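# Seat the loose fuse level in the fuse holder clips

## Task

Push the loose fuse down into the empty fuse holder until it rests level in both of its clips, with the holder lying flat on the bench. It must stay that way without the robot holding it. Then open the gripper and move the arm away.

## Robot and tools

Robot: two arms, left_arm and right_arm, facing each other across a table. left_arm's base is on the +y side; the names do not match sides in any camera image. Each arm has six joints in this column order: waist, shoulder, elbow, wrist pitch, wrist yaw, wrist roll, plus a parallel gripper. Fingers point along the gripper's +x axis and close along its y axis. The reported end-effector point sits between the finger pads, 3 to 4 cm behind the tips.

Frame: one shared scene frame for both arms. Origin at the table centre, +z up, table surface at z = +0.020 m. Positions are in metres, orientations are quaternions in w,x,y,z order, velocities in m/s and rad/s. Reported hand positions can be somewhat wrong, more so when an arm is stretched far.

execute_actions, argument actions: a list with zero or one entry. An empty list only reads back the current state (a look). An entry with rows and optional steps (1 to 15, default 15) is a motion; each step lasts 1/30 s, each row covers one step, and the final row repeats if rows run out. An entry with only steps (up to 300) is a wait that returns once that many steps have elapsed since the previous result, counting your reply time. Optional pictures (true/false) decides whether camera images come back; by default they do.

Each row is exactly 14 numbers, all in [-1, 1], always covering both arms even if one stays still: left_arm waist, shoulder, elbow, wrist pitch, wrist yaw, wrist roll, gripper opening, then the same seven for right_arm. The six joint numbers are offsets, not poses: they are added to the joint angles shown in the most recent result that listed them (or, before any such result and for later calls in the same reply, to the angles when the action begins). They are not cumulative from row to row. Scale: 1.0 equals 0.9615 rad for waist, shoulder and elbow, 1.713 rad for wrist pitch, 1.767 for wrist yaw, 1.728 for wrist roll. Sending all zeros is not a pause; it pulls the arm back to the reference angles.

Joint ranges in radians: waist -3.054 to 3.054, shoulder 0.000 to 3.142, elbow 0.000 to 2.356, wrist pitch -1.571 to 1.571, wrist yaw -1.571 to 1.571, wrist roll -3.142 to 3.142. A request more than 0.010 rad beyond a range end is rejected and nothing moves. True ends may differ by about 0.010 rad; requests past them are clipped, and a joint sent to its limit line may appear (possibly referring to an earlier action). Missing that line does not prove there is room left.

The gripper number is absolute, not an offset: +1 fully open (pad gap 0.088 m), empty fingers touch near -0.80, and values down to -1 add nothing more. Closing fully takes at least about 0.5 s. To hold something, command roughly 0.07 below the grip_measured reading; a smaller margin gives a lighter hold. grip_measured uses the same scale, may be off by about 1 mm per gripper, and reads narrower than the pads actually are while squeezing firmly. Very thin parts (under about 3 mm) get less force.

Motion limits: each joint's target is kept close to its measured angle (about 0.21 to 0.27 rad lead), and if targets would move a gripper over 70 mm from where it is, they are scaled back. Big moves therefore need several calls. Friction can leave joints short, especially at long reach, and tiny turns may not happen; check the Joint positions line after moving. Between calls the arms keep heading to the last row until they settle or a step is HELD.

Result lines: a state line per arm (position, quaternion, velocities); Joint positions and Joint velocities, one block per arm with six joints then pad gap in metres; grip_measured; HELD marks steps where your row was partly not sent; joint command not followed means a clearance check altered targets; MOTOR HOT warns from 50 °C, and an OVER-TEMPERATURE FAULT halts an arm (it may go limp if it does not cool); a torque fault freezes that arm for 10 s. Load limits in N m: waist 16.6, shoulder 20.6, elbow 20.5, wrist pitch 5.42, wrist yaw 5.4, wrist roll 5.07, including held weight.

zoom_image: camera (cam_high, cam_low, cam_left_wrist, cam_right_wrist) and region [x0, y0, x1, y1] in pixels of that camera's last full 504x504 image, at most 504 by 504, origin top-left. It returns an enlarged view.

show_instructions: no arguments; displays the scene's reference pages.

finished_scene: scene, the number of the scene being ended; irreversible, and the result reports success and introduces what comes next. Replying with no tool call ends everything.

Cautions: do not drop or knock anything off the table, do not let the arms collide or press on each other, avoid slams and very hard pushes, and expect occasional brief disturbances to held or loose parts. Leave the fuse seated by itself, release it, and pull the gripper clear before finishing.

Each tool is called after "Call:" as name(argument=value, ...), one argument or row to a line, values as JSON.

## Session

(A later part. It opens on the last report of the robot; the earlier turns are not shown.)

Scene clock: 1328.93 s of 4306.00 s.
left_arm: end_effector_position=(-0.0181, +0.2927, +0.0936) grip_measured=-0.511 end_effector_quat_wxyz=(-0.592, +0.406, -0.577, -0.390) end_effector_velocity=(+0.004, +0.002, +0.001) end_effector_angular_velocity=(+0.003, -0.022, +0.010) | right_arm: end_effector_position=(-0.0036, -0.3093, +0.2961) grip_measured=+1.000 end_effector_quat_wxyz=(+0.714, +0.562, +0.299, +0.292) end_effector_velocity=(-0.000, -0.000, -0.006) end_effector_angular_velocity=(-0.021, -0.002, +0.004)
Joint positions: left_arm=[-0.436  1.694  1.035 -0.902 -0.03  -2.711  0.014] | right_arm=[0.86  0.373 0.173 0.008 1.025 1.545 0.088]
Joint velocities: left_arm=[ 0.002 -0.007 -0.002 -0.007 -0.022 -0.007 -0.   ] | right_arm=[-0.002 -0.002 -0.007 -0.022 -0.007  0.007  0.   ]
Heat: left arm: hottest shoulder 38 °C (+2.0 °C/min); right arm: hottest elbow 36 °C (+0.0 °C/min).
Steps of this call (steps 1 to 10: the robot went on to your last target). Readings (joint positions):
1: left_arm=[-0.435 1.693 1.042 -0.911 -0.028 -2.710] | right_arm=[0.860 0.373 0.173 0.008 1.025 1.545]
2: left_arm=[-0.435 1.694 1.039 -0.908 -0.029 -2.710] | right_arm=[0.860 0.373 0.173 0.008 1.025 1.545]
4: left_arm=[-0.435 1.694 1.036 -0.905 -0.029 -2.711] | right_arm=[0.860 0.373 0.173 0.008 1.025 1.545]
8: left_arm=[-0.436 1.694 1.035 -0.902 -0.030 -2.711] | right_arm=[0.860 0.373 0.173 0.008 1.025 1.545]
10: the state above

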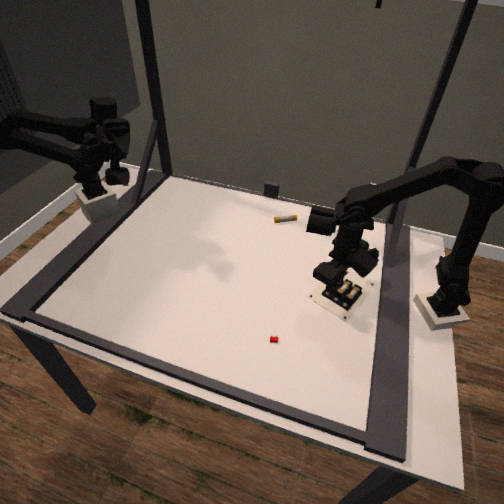

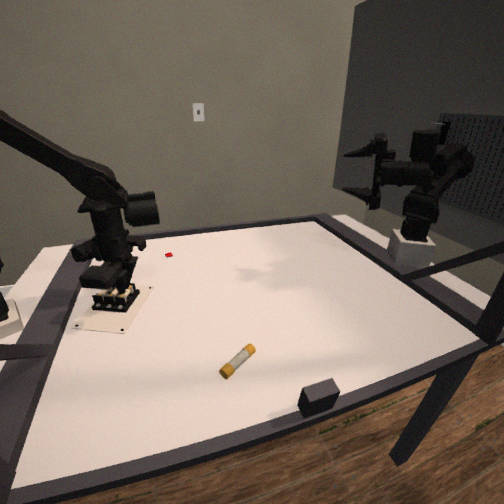

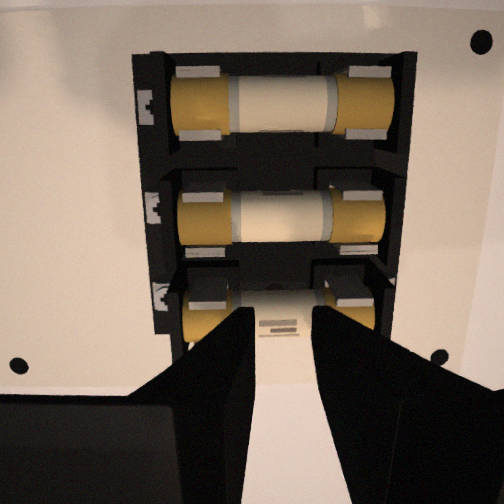

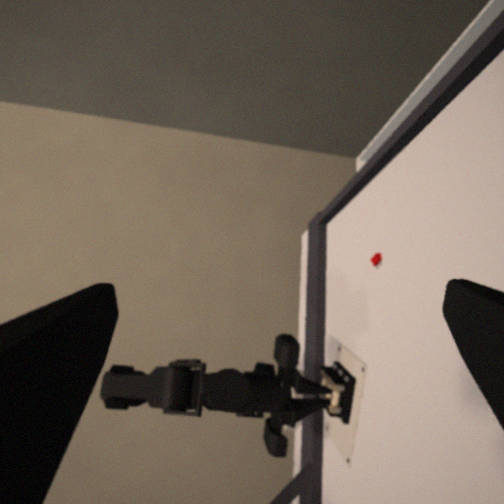

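Call:
execute_actions(
  actions=[
    {"rows": [[-0.005,0,0,0.002,0,0,-0.514,0,0,0,0,0,0,1],[-0.009,0,0,0.003,0,0,-0.514,0,0,0,0,0,0,1],[-0.012,0.004,-0.005,0.004,0,0,-0.514,0,0,0,0,0,0,1],[-0.013,0.008,-0.010,0.0055,0,0,-0.514,0,0,0,0,0,0,1],[-0.013,0.011,-0.014,0.007,0,0,-0.514,0,0,0,0,0,0,1],[-0.013,0.014,-0.018,0.0085,0,0,-0.514,0,0,0,0,0,0,1],[-0.013,0.018,-0.022,0.010,0,0,-0.514,0,0,0,0,0,0,1],[-0.013,0.024,-0.028,0.011,0,0,-0.514,0,0,0,0,0,0,1],[-0.013,0.033,-0.036,0.0115,0,0,-0.514,0,0,0,0,0,0,1],[-0.013,0.043,-0.045,0.012,0,0,-0.514,0,0,0,0,0,0,1],[-0.013,0.054,-0.054,0.0125,0,0,-0.514,0,0,0,0,0,0,1],[-0.013,0.065,-0.063,0.013,0,0,-0.514,0,0,0,0,0,0,1],[-0.013,0.076,-0.072,0.0135,0,0,-0.514,0,0,0,0,0,0,1],[-0.013,0.086,-0.081,0.0135,0,0,-0.514,0,0,0,0,0,0,1],[-0.013,0.095,-0.089,0.0135,0,0,-0.514,0,0,0,0,0,0,1]], "steps": 15},
  ],
  pictures=false,
)

Call:
execute_actions(
  actions=[
    {"steps": 8},
  ],
)

Call:
execute_actions(
  actions=[
    {"rows": [[0,0.050,-0.047,0,0,0,-0.514,0,0,0,0,0,0,1],[0,0.030,-0.028,0,0,0,-0.514,0,0,0,0,0,0,1],[0,0.010,-0.010,0,0,0,-0.514,0,0,0,0,0,0,1],[0,-0.008,0.006,0,0,0,-0.514,0,0,0,0,0,0,1],[0,-0.022,0.020,-0.001,0,0,-0.514,0,0,0,0,0,0,1],[0,-0.028,0.028,-0.005,0,0,-0.514,0,0,0,0,0,0,1],[0,-0.032,0.036,-0.012,0,0,-0.514,0,0,0,0,0,0,1],[0,-0.038,0.047,-0.021,0,0,-0.514,0,0,0,0,0,0,1],[0,-0.045,0.060,-0.032,0,0,-0.514,0,0,0,0,0,0,1],[0,-0.052,0.074,-0.044,0,0,-0.514,0,0,0,0,0,0,1],[0,-0.059,0.088,-0.056,0,0,-0.514,0,0,0,0,0,0,1],[0,-0.066,0.101,-0.067,0,0,-0.4,0,0,0,0,0,0,1],[0,-0.072,0.112,-0.077,0,0,-0.3,0,0,0,0,0,0,1],[0,-0.076,0.120,-0.084,0,0,-0.2,0,0,0,0,0,0,1],[0,-0.078,0.125,-0.088,0,0,-0.125,0,0,0,0,0,0,1]], "steps": 15},
  ],
  pictures=false,
)

Call:
execute_actions(
  actions=[
    {"steps": 9},
  ],
)

Call:
zoom_image(
  camera="cam_left_wrist",
  region=[180, 160, 380, 320],
)

Scene clock: 1363.13 s of 4306.00 s.
left_arm: end_effector_position=(-0.0211, +0.2953, +0.0844) grip_measured=-0.511 end_effector_quat_wxyz=(-0.597, +0.397, -0.576, -0.392) end_effector_velocity=(+0.001, +0.013, -0.022) end_effector_angular_velocity=(+0.081, -0.004, +0.010) | right_arm: end_effector_position=(-0.0036, -0.3093, +0.2961) grip_measured=+1.000 end_effector_quat_wxyz=(+0.714, +0.562, +0.299, +0.292) end_effector_velocity=(+0.001, -0.001, +0.001) end_effector_angular_velocity=(-0.007, -0.016, -0.007)
Joint positions: left_arm=[-0.446  1.715  1.018 -0.884 -0.03  -2.711  0.014] | right_arm=[0.86  0.373 0.173 0.008 1.025 1.545 0.088]
Joint velocities: left_arm=[ 0.002  0.056 -0.032  0.007 -0.007 -0.007 -0.   ] | right_arm=[-0.002 -0.002 -0.002  0.007  0.007 -0.022  0.   ]
Heat: left arm: hottest shoulder 36 °C (-2.0 °C/min); right arm: hottest elbow 36 °C (+0.0 °C/min).
Steps of this call (steps 1 to 30: the robot went on to your last target; steps 31 to 90: nothing new was sent; then 30.70 s passed at rest; steps 91 to 105: all 15 steps of this action). Readings (joint positions):
91: left_arm=[-0.436 1.694 1.035 -0.902 -0.030 -2.711] | right_arm=[0.860 0.373 0.173 0.008 1.025 1.545]
92: left_arm=[-0.437 1.694 1.035 -0.901 -0.030 -2.711] | right_arm=[0.860 0.373 0.173 0.008 1.025 1.545]
94: left_arm=[-0.440 1.694 1.035 -0.899 -0.030 -2.711] | right_arm=[0.860 0.373 0.173 0.008 1.025 1.545]
98: left_arm=[-0.445 1.698 1.030 -0.890 -0.030 -2.711] | right_arm=[0.860 0.373 0.173 0.008 1.025 1.545]
105: the state above

Scene clock: 1363.40 s of 4306.00 s.
left_arm: end_effector_position=(-0.0211, +0.2957, +0.0836) grip_measured=-0.511 end_effector_quat_wxyz=(-0.598, +0.396, -0.575, -0.393) end_effector_velocity=(+0.001, -0.004, +0.000) end_effector_angular_velocity=(-0.022, -0.008, +0.005) | right_arm: end_effector_position=(-0.0036, -0.3093, +0.2961) grip_measured=+1.000 end_effector_quat_wxyz=(+0.714, +0.562, +0.299, +0.292) end_effector_velocity=(+0.001, +0.000, -0.002) end_effector_angular_velocity=(-0.003, -0.003, +0.001)
Joint positions: left_arm=[-0.446  1.717  1.017 -0.884 -0.03  -2.711  0.014] | right_arm=[0.86  0.373 0.173 0.008 1.025 1.545 0.088]
Joint velocities: left_arm=[-0.002 -0.002 -0.002  0.022 -0.007 -0.007 -0.   ] | right_arm=[-0.007 -0.002 -0.007  0.007 -0.007 -0.007  0.   ]
Heat: left arm: hottest shoulder 36 °C (-2.0 °C/min); right arm: hottest elbow 36 °C (+0.0 °C/min).
Steps of this call (steps 1 to 8: the robot went on to your last target). Readings (joint positions):
1: left_arm=[-0.446 1.716 1.018 -0.884 -0.030 -2.711] | right_arm=[0.860 0.373 0.173 0.008 1.025 1.545]
2: left_arm=[-0.446 1.716 1.018 -0.884 -0.030 -2.711] | right_arm=[0.860 0.373 0.173 0.008 1.025 1.545]
4: left_arm=[-0.446 1.717 1.017 -0.884 -0.030 -2.711] | right_arm=[0.860 0.373 0.173 0.008 1.025 1.545]
8: the state above

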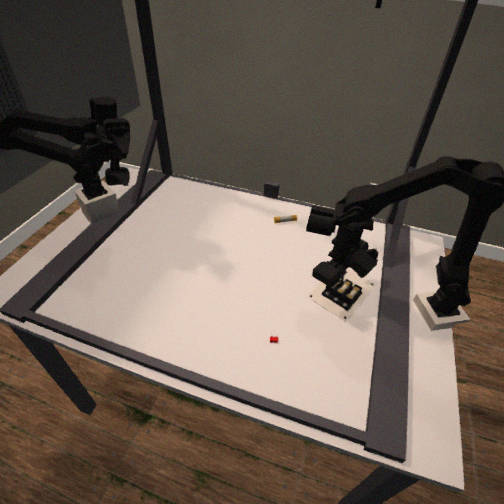

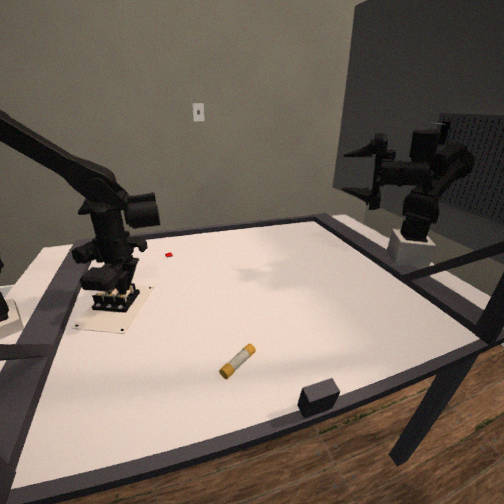

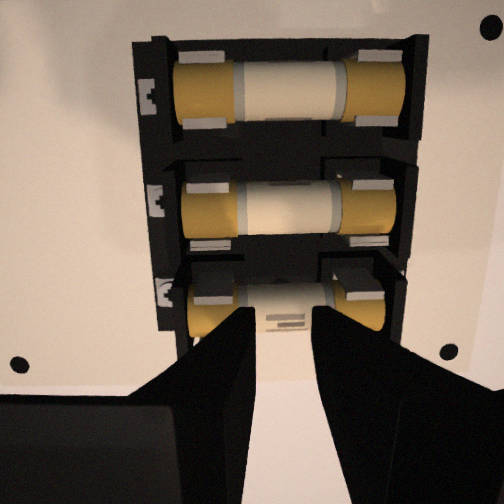

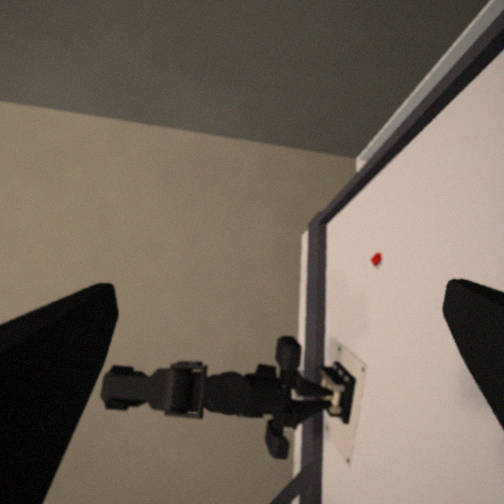

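Scene clock: 1363.90 s of 4306.00 s.
left_arm: end_effector_position=(-0.0209, +0.2914, +0.1179) grip_measured=-0.311 end_effector_quat_wxyz=(-0.594, +0.403, -0.579, -0.386) end_effector_velocity=(+0.002, -0.035, +0.138) end_effector_angular_velocity=(-0.222, -0.017, +0.020) | right_arm: end_effector_position=(-0.0036, -0.3093, +0.2961) grip_measured=+1.000 end_effector_quat_wxyz=(+0.714, +0.562, +0.299, +0.292) end_effector_velocity=(-0.000, +0.000, -0.002) end_effector_angular_velocity=(-0.012, -0.006, +0.005)
Joint positions: left_arm=[-0.446  1.663  1.103 -1.001 -0.03  -2.711  0.024] | right_arm=[0.86  0.373 0.173 0.008 1.025 1.545 0.088]
Joint velocities: left_arm=[-0.002 -0.217  0.335 -0.33  -0.007 -0.022  0.105] | right_arm=[-0.002 -0.002 -0.002 -0.007 -0.007 -0.007  0.   ]
Heat: left arm: hottest shoulder 36 °C (-2.0 °C/min); right arm: hottest elbow 36 °C (+0.0 °C/min).
Steps of this call (steps 1 to 15: all 15 steps of this action). Readings (joint positions):
1: left_arm=[-0.446 1.716 1.018 -0.884 -0.030 -2.711] | right_arm=[0.860 0.373 0.173 0.008 1.025 1.545]
2: left_arm=[-0.446 1.713 1.020 -0.885 -0.030 -2.711] | right_arm=[0.860 0.373 0.173 0.008 1.025 1.545]
4: left_arm=[-0.446 1.706 1.025 -0.885 -0.030 -2.711] | right_arm=[0.860 0.373 0.173 0.008 1.025 1.545]
8: left_arm=[-0.446 1.699 1.034 -0.895 -0.030 -2.711] | right_arm=[0.860 0.373 0.173 0.008 1.025 1.545]
15: the state above

Scene clock: 1364.20 s of 4306.00 s.
left_arm: end_effector_position=(-0.0209, +0.2910, +0.1275) grip_measured=-0.134 end_effector_quat_wxyz=(-0.592, +0.406, -0.581, -0.384) end_effector_velocity=(-0.002, +0.002, -0.000) end_effector_angular_velocity=(+0.007, +0.008, -0.010) | right_arm: end_effector_position=(-0.0036, -0.3093, +0.2961) grip_measured=+1.000 end_effector_quat_wxyz=(+0.714, +0.562, +0.299, +0.292) end_effector_velocity=(+0.001, -0.000, -0.002) end_effector_angular_velocity=(-0.022, -0.018, +0.002)
Joint positions: left_arm=[-0.446  1.648  1.126 -1.032 -0.03  -2.711  0.032] | right_arm=[0.86  0.373 0.173 0.008 1.025 1.545 0.088]
Joint velocities: left_arm=[-0.002 -0.002 -0.002 -0.007  0.007  0.007  0.003] | right_arm=[-0.007 -0.002 -0.002 -0.007 -0.007 -0.022  0.   ]
Heat: left arm: hottest shoulder 36 °C (-2.0 °C/min); right arm: hottest elbow 36 °C (+0.0 °C/min).
Steps of this call (steps 1 to 9: the robot went on to your last target). Readings (joint positions):
1: left_arm=[-0.446 1.657 1.112 -1.011 -0.030 -2.711] | right_arm=[0.860 0.373 0.173 0.008 1.025 1.545]
2: left_arm=[-0.446 1.652 1.119 -1.017 -0.030 -2.711] | right_arm=[0.860 0.373 0.173 0.008 1.025 1.545]
4: left_arm=[-0.446 1.648 1.126 -1.025 -0.030 -2.711] | right_arm=[0.860 0.373 0.173 0.008 1.025 1.545]
8: left_arm=[-0.446 1.648 1.126 -1.032 -0.030 -2.711] | right_arm=[0.860 0.373 0.173 0.008 1.025 1.545]
9: the state above

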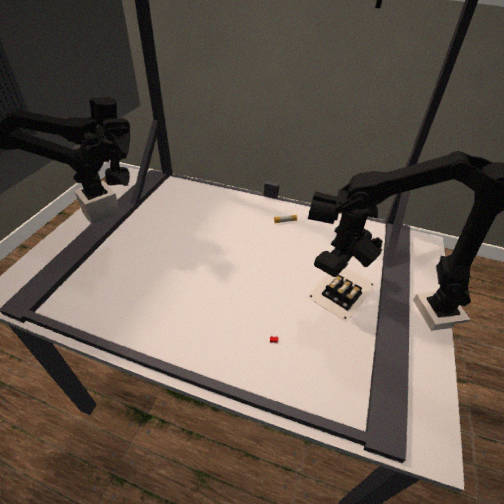

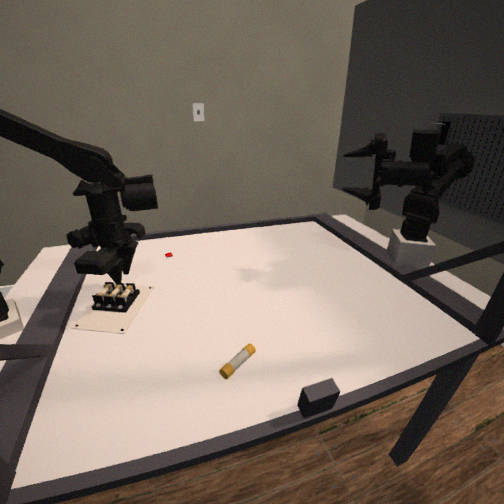

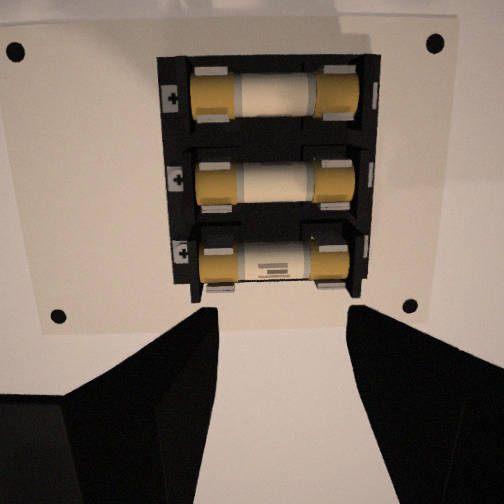

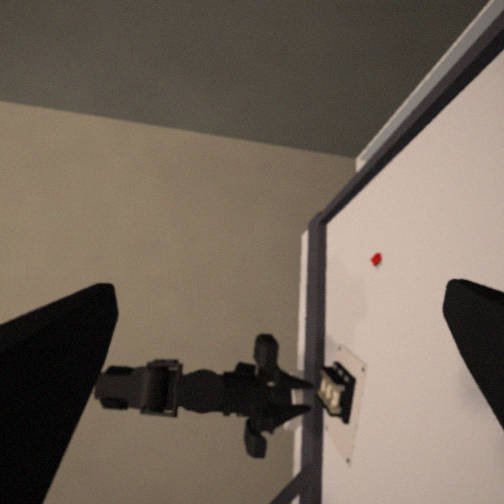

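Region (180, 160, 380, 320) of cam_left_wrist's 504x504 image, scaled by 2.520, with more detail than that image has; it fills the top 403 rows of this view, and the rest is white.

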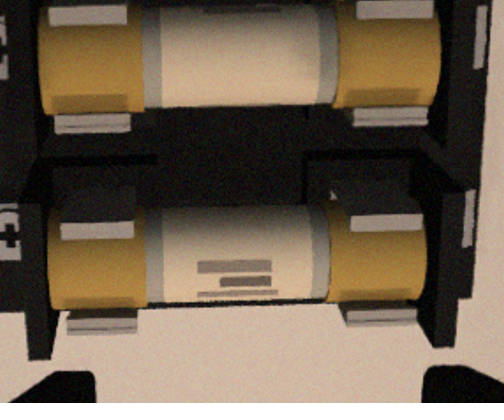

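Call:
execute_actions(
  actions=[
    {"rows": [[0,-0.012,0,0,0,0,-0.05,0,0,0,0,0,0,1],[0,-0.022,0,-0.003,0,0,0.05,0,0,0,0,0,0,1],[0,-0.038,0,-0.008,0,0,0.15,0,0,0,0,0,0,1],[0,-0.058,0,-0.015,0,0,0.25,0,0,0,0,0,0,1],[0,-0.082,0,-0.023,0,0,0.35,0,0,0,0,0,0,1],[0,-0.108,0,-0.032,0,0,0.4,0,0,0,0,0,0,1],[0,-0.135,0,-0.041,0,0,0.4,0,0,0,0,0,0,1],[0,-0.162,0,-0.050,0,0,0.4,0,0,0,0,0,0,1],[0,-0.188,0,-0.059,0,0,0.4,0,0,0,0,0,0,1],[0,-0.212,0,-0.067,0,0,0.4,0,0,0,0,0,0,1],[0,-0.233,0,-0.074,0,0,0.4,0,0,0,0,0,0,1],[0,-0.250,0,-0.080,0,0,0.4,0,0,0,0,0,0,1],[0,-0.263,0,-0.084,0,0,0.4,0,0,0,0,0,0,1],[0,-0.271,0,-0.087,0,0,0.4,0,0,0,0,0,0,1],[0,-0.275,0,-0.088,0,0,0.4,0,0,0,0,0,0,1]], "steps": 15},
  ],
  pictures=false,
)

Call:
execute_actions(
  actions=[
    {"steps": 10},
  ],
)

Call:
zoom_image(
  camera="cam_high",
  region=[300, 260, 390, 330],
)

Call:
zoom_image(
  camera="cam_low",
  region=[65, 265, 165, 340],
)

Scene clock: 1389.33 s of 4306.00 s.
left_arm: end_effector_position=(-0.0222, +0.3210, +0.1849) grip_measured=+0.391 end_effector_quat_wxyz=(-0.572, +0.436, -0.598, -0.353) end_effector_velocity=(-0.005, +0.051, +0.084) end_effector_angular_velocity=(-0.193, -0.002, -0.015) | right_arm: end_effector_position=(-0.0036, -0.3093, +0.2961) grip_measured=+1.000 end_effector_quat_wxyz=(+0.714, +0.562, +0.299, +0.292) end_effector_velocity=(-0.002, +0.001, -0.006) end_effector_angular_velocity=(-0.032, -0.010, +0.020)
Joint positions: left_arm=[-0.446  1.412  1.126 -1.165 -0.03  -2.711  0.058] | right_arm=[0.86  0.373 0.173 0.008 1.025 1.545 0.088]
Joint velocities: left_arm=[-0.007 -0.374  0.002 -0.183  0.007  0.007  0.003] | right_arm=[-0.002 -0.002 -0.007 -0.022 -0.022 -0.007  0.   ]
Heat: left arm: hottest shoulder 37 °C (-1.0 °C/min); right arm: hottest elbow 36 °C (+0.0 °C/min).
Steps of this call (steps 1 to 30: the robot went on to your last target; steps 31 to 90: nothing new was sent; then 21.63 s passed at rest; steps 91 to 105: all 15 steps of this action). Readings (joint positions):
91: left_arm=[-0.446 1.648 1.126 -1.033 -0.030 -2.711] | right_arm=[0.860 0.373 0.173 0.008 1.025 1.545]
92: left_arm=[-0.446 1.646 1.126 -1.033 -0.030 -2.711] | right_arm=[0.860 0.373 0.173 0.008 1.025 1.545]
94: left_arm=[-0.446 1.636 1.126 -1.039 -0.030 -2.711] | right_arm=[0.860 0.373 0.173 0.008 1.025 1.545]
98: left_arm=[-0.446 1.565 1.126 -1.082 -0.030 -2.711] | right_arm=[0.860 0.373 0.173 0.008 1.025 1.545]
105: the state above

Scene clock: 1389.67 s of 4306.00 s.
left_arm: end_effector_position=(-0.0224, +0.3251, +0.1895) grip_measured=+0.397 end_effector_quat_wxyz=(-0.571, +0.438, -0.599, -0.351) end_effector_velocity=(+0.000, +0.007, -0.001) end_effector_angular_velocity=(+0.023, -0.007, -0.009) | right_arm: end_effector_position=(-0.0036, -0.3093, +0.2961) grip_measured=+1.000 end_effector_quat_wxyz=(+0.714, +0.562, +0.299, +0.292) end_effector_velocity=(-0.005, +0.003, -0.001) end_effector_angular_velocity=(-0.009, +0.000, +0.039)
Joint positions: left_arm=[-0.446  1.391  1.126 -1.18  -0.03  -2.711  0.058] | right_arm=[0.86  0.373 0.173 0.008 1.025 1.545 0.088]
Joint velocities: left_arm=[-0.002 -0.007 -0.007 -0.022 -0.007  0.007 -0.   ] | right_arm=[ 0.002 -0.002  0.002 -0.007 -0.037 -0.007  0.   ]
Heat: left arm: hottest shoulder 37 °C (-1.0 °C/min); right arm: hottest elbow 36 °C (+0.0 °C/min).
Steps of this call (steps 1 to 10: the robot went on to your last target). Readings (joint positions):
1: left_arm=[-0.446 1.402 1.126 -1.170 -0.030 -2.711] | right_arm=[0.860 0.373 0.173 0.008 1.025 1.545]
2: left_arm=[-0.446 1.396 1.126 -1.174 -0.030 -2.711] | right_arm=[0.860 0.373 0.173 0.008 1.025 1.545]
4: left_arm=[-0.446 1.392 1.126 -1.177 -0.030 -2.711] | right_arm=[0.860 0.373 0.173 0.008 1.025 1.545]
8: left_arm=[-0.446 1.391 1.126 -1.180 -0.030 -2.711] | right_arm=[0.860 0.373 0.173 0.008 1.025 1.545]
10: the state above

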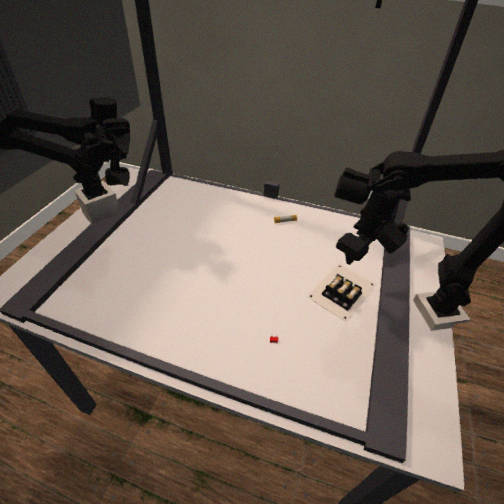

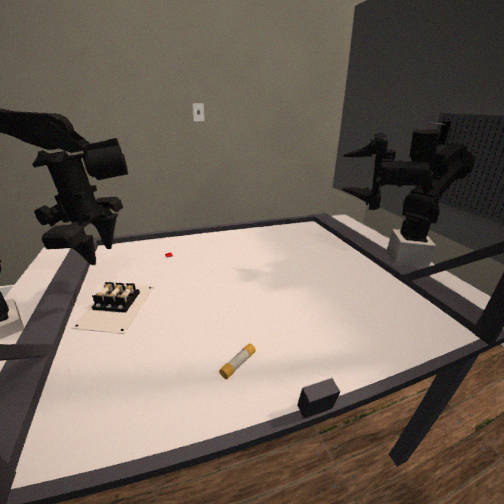

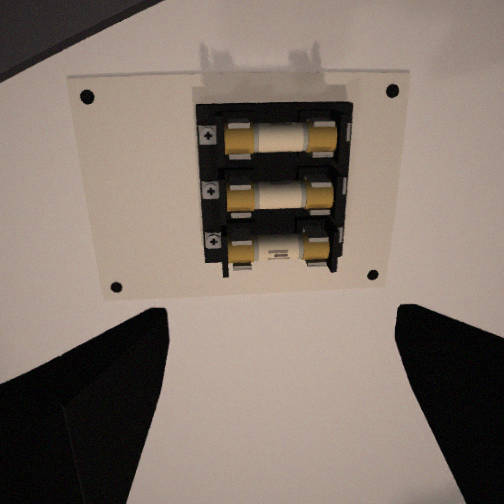

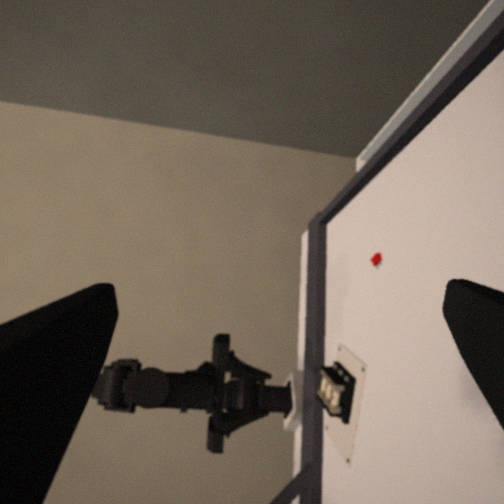

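Region (300, 260, 390, 330) of cam_high's 504x504 image, scaled by 5.600, with more detail than that image has.

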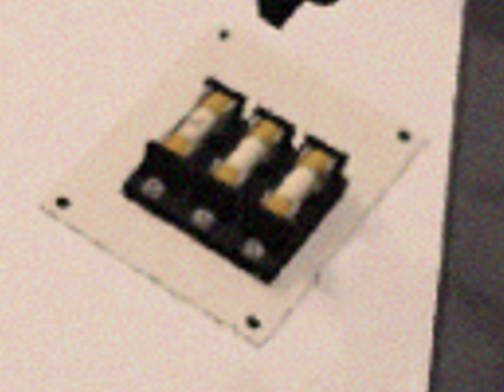

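Region (65, 265, 165, 340) of cam_low's 504x504 image, scaled by 5.040, with more detail than that image has; it fills the top 378 rows of this view, and the rest is white.

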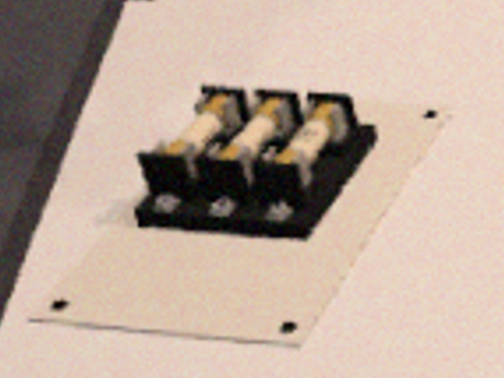

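The fuse now sits like its neighbours, the plate is flat and the arm is clear.

Call:
finished_scene(
  scene=2,
)

The scene is finished: the task was done.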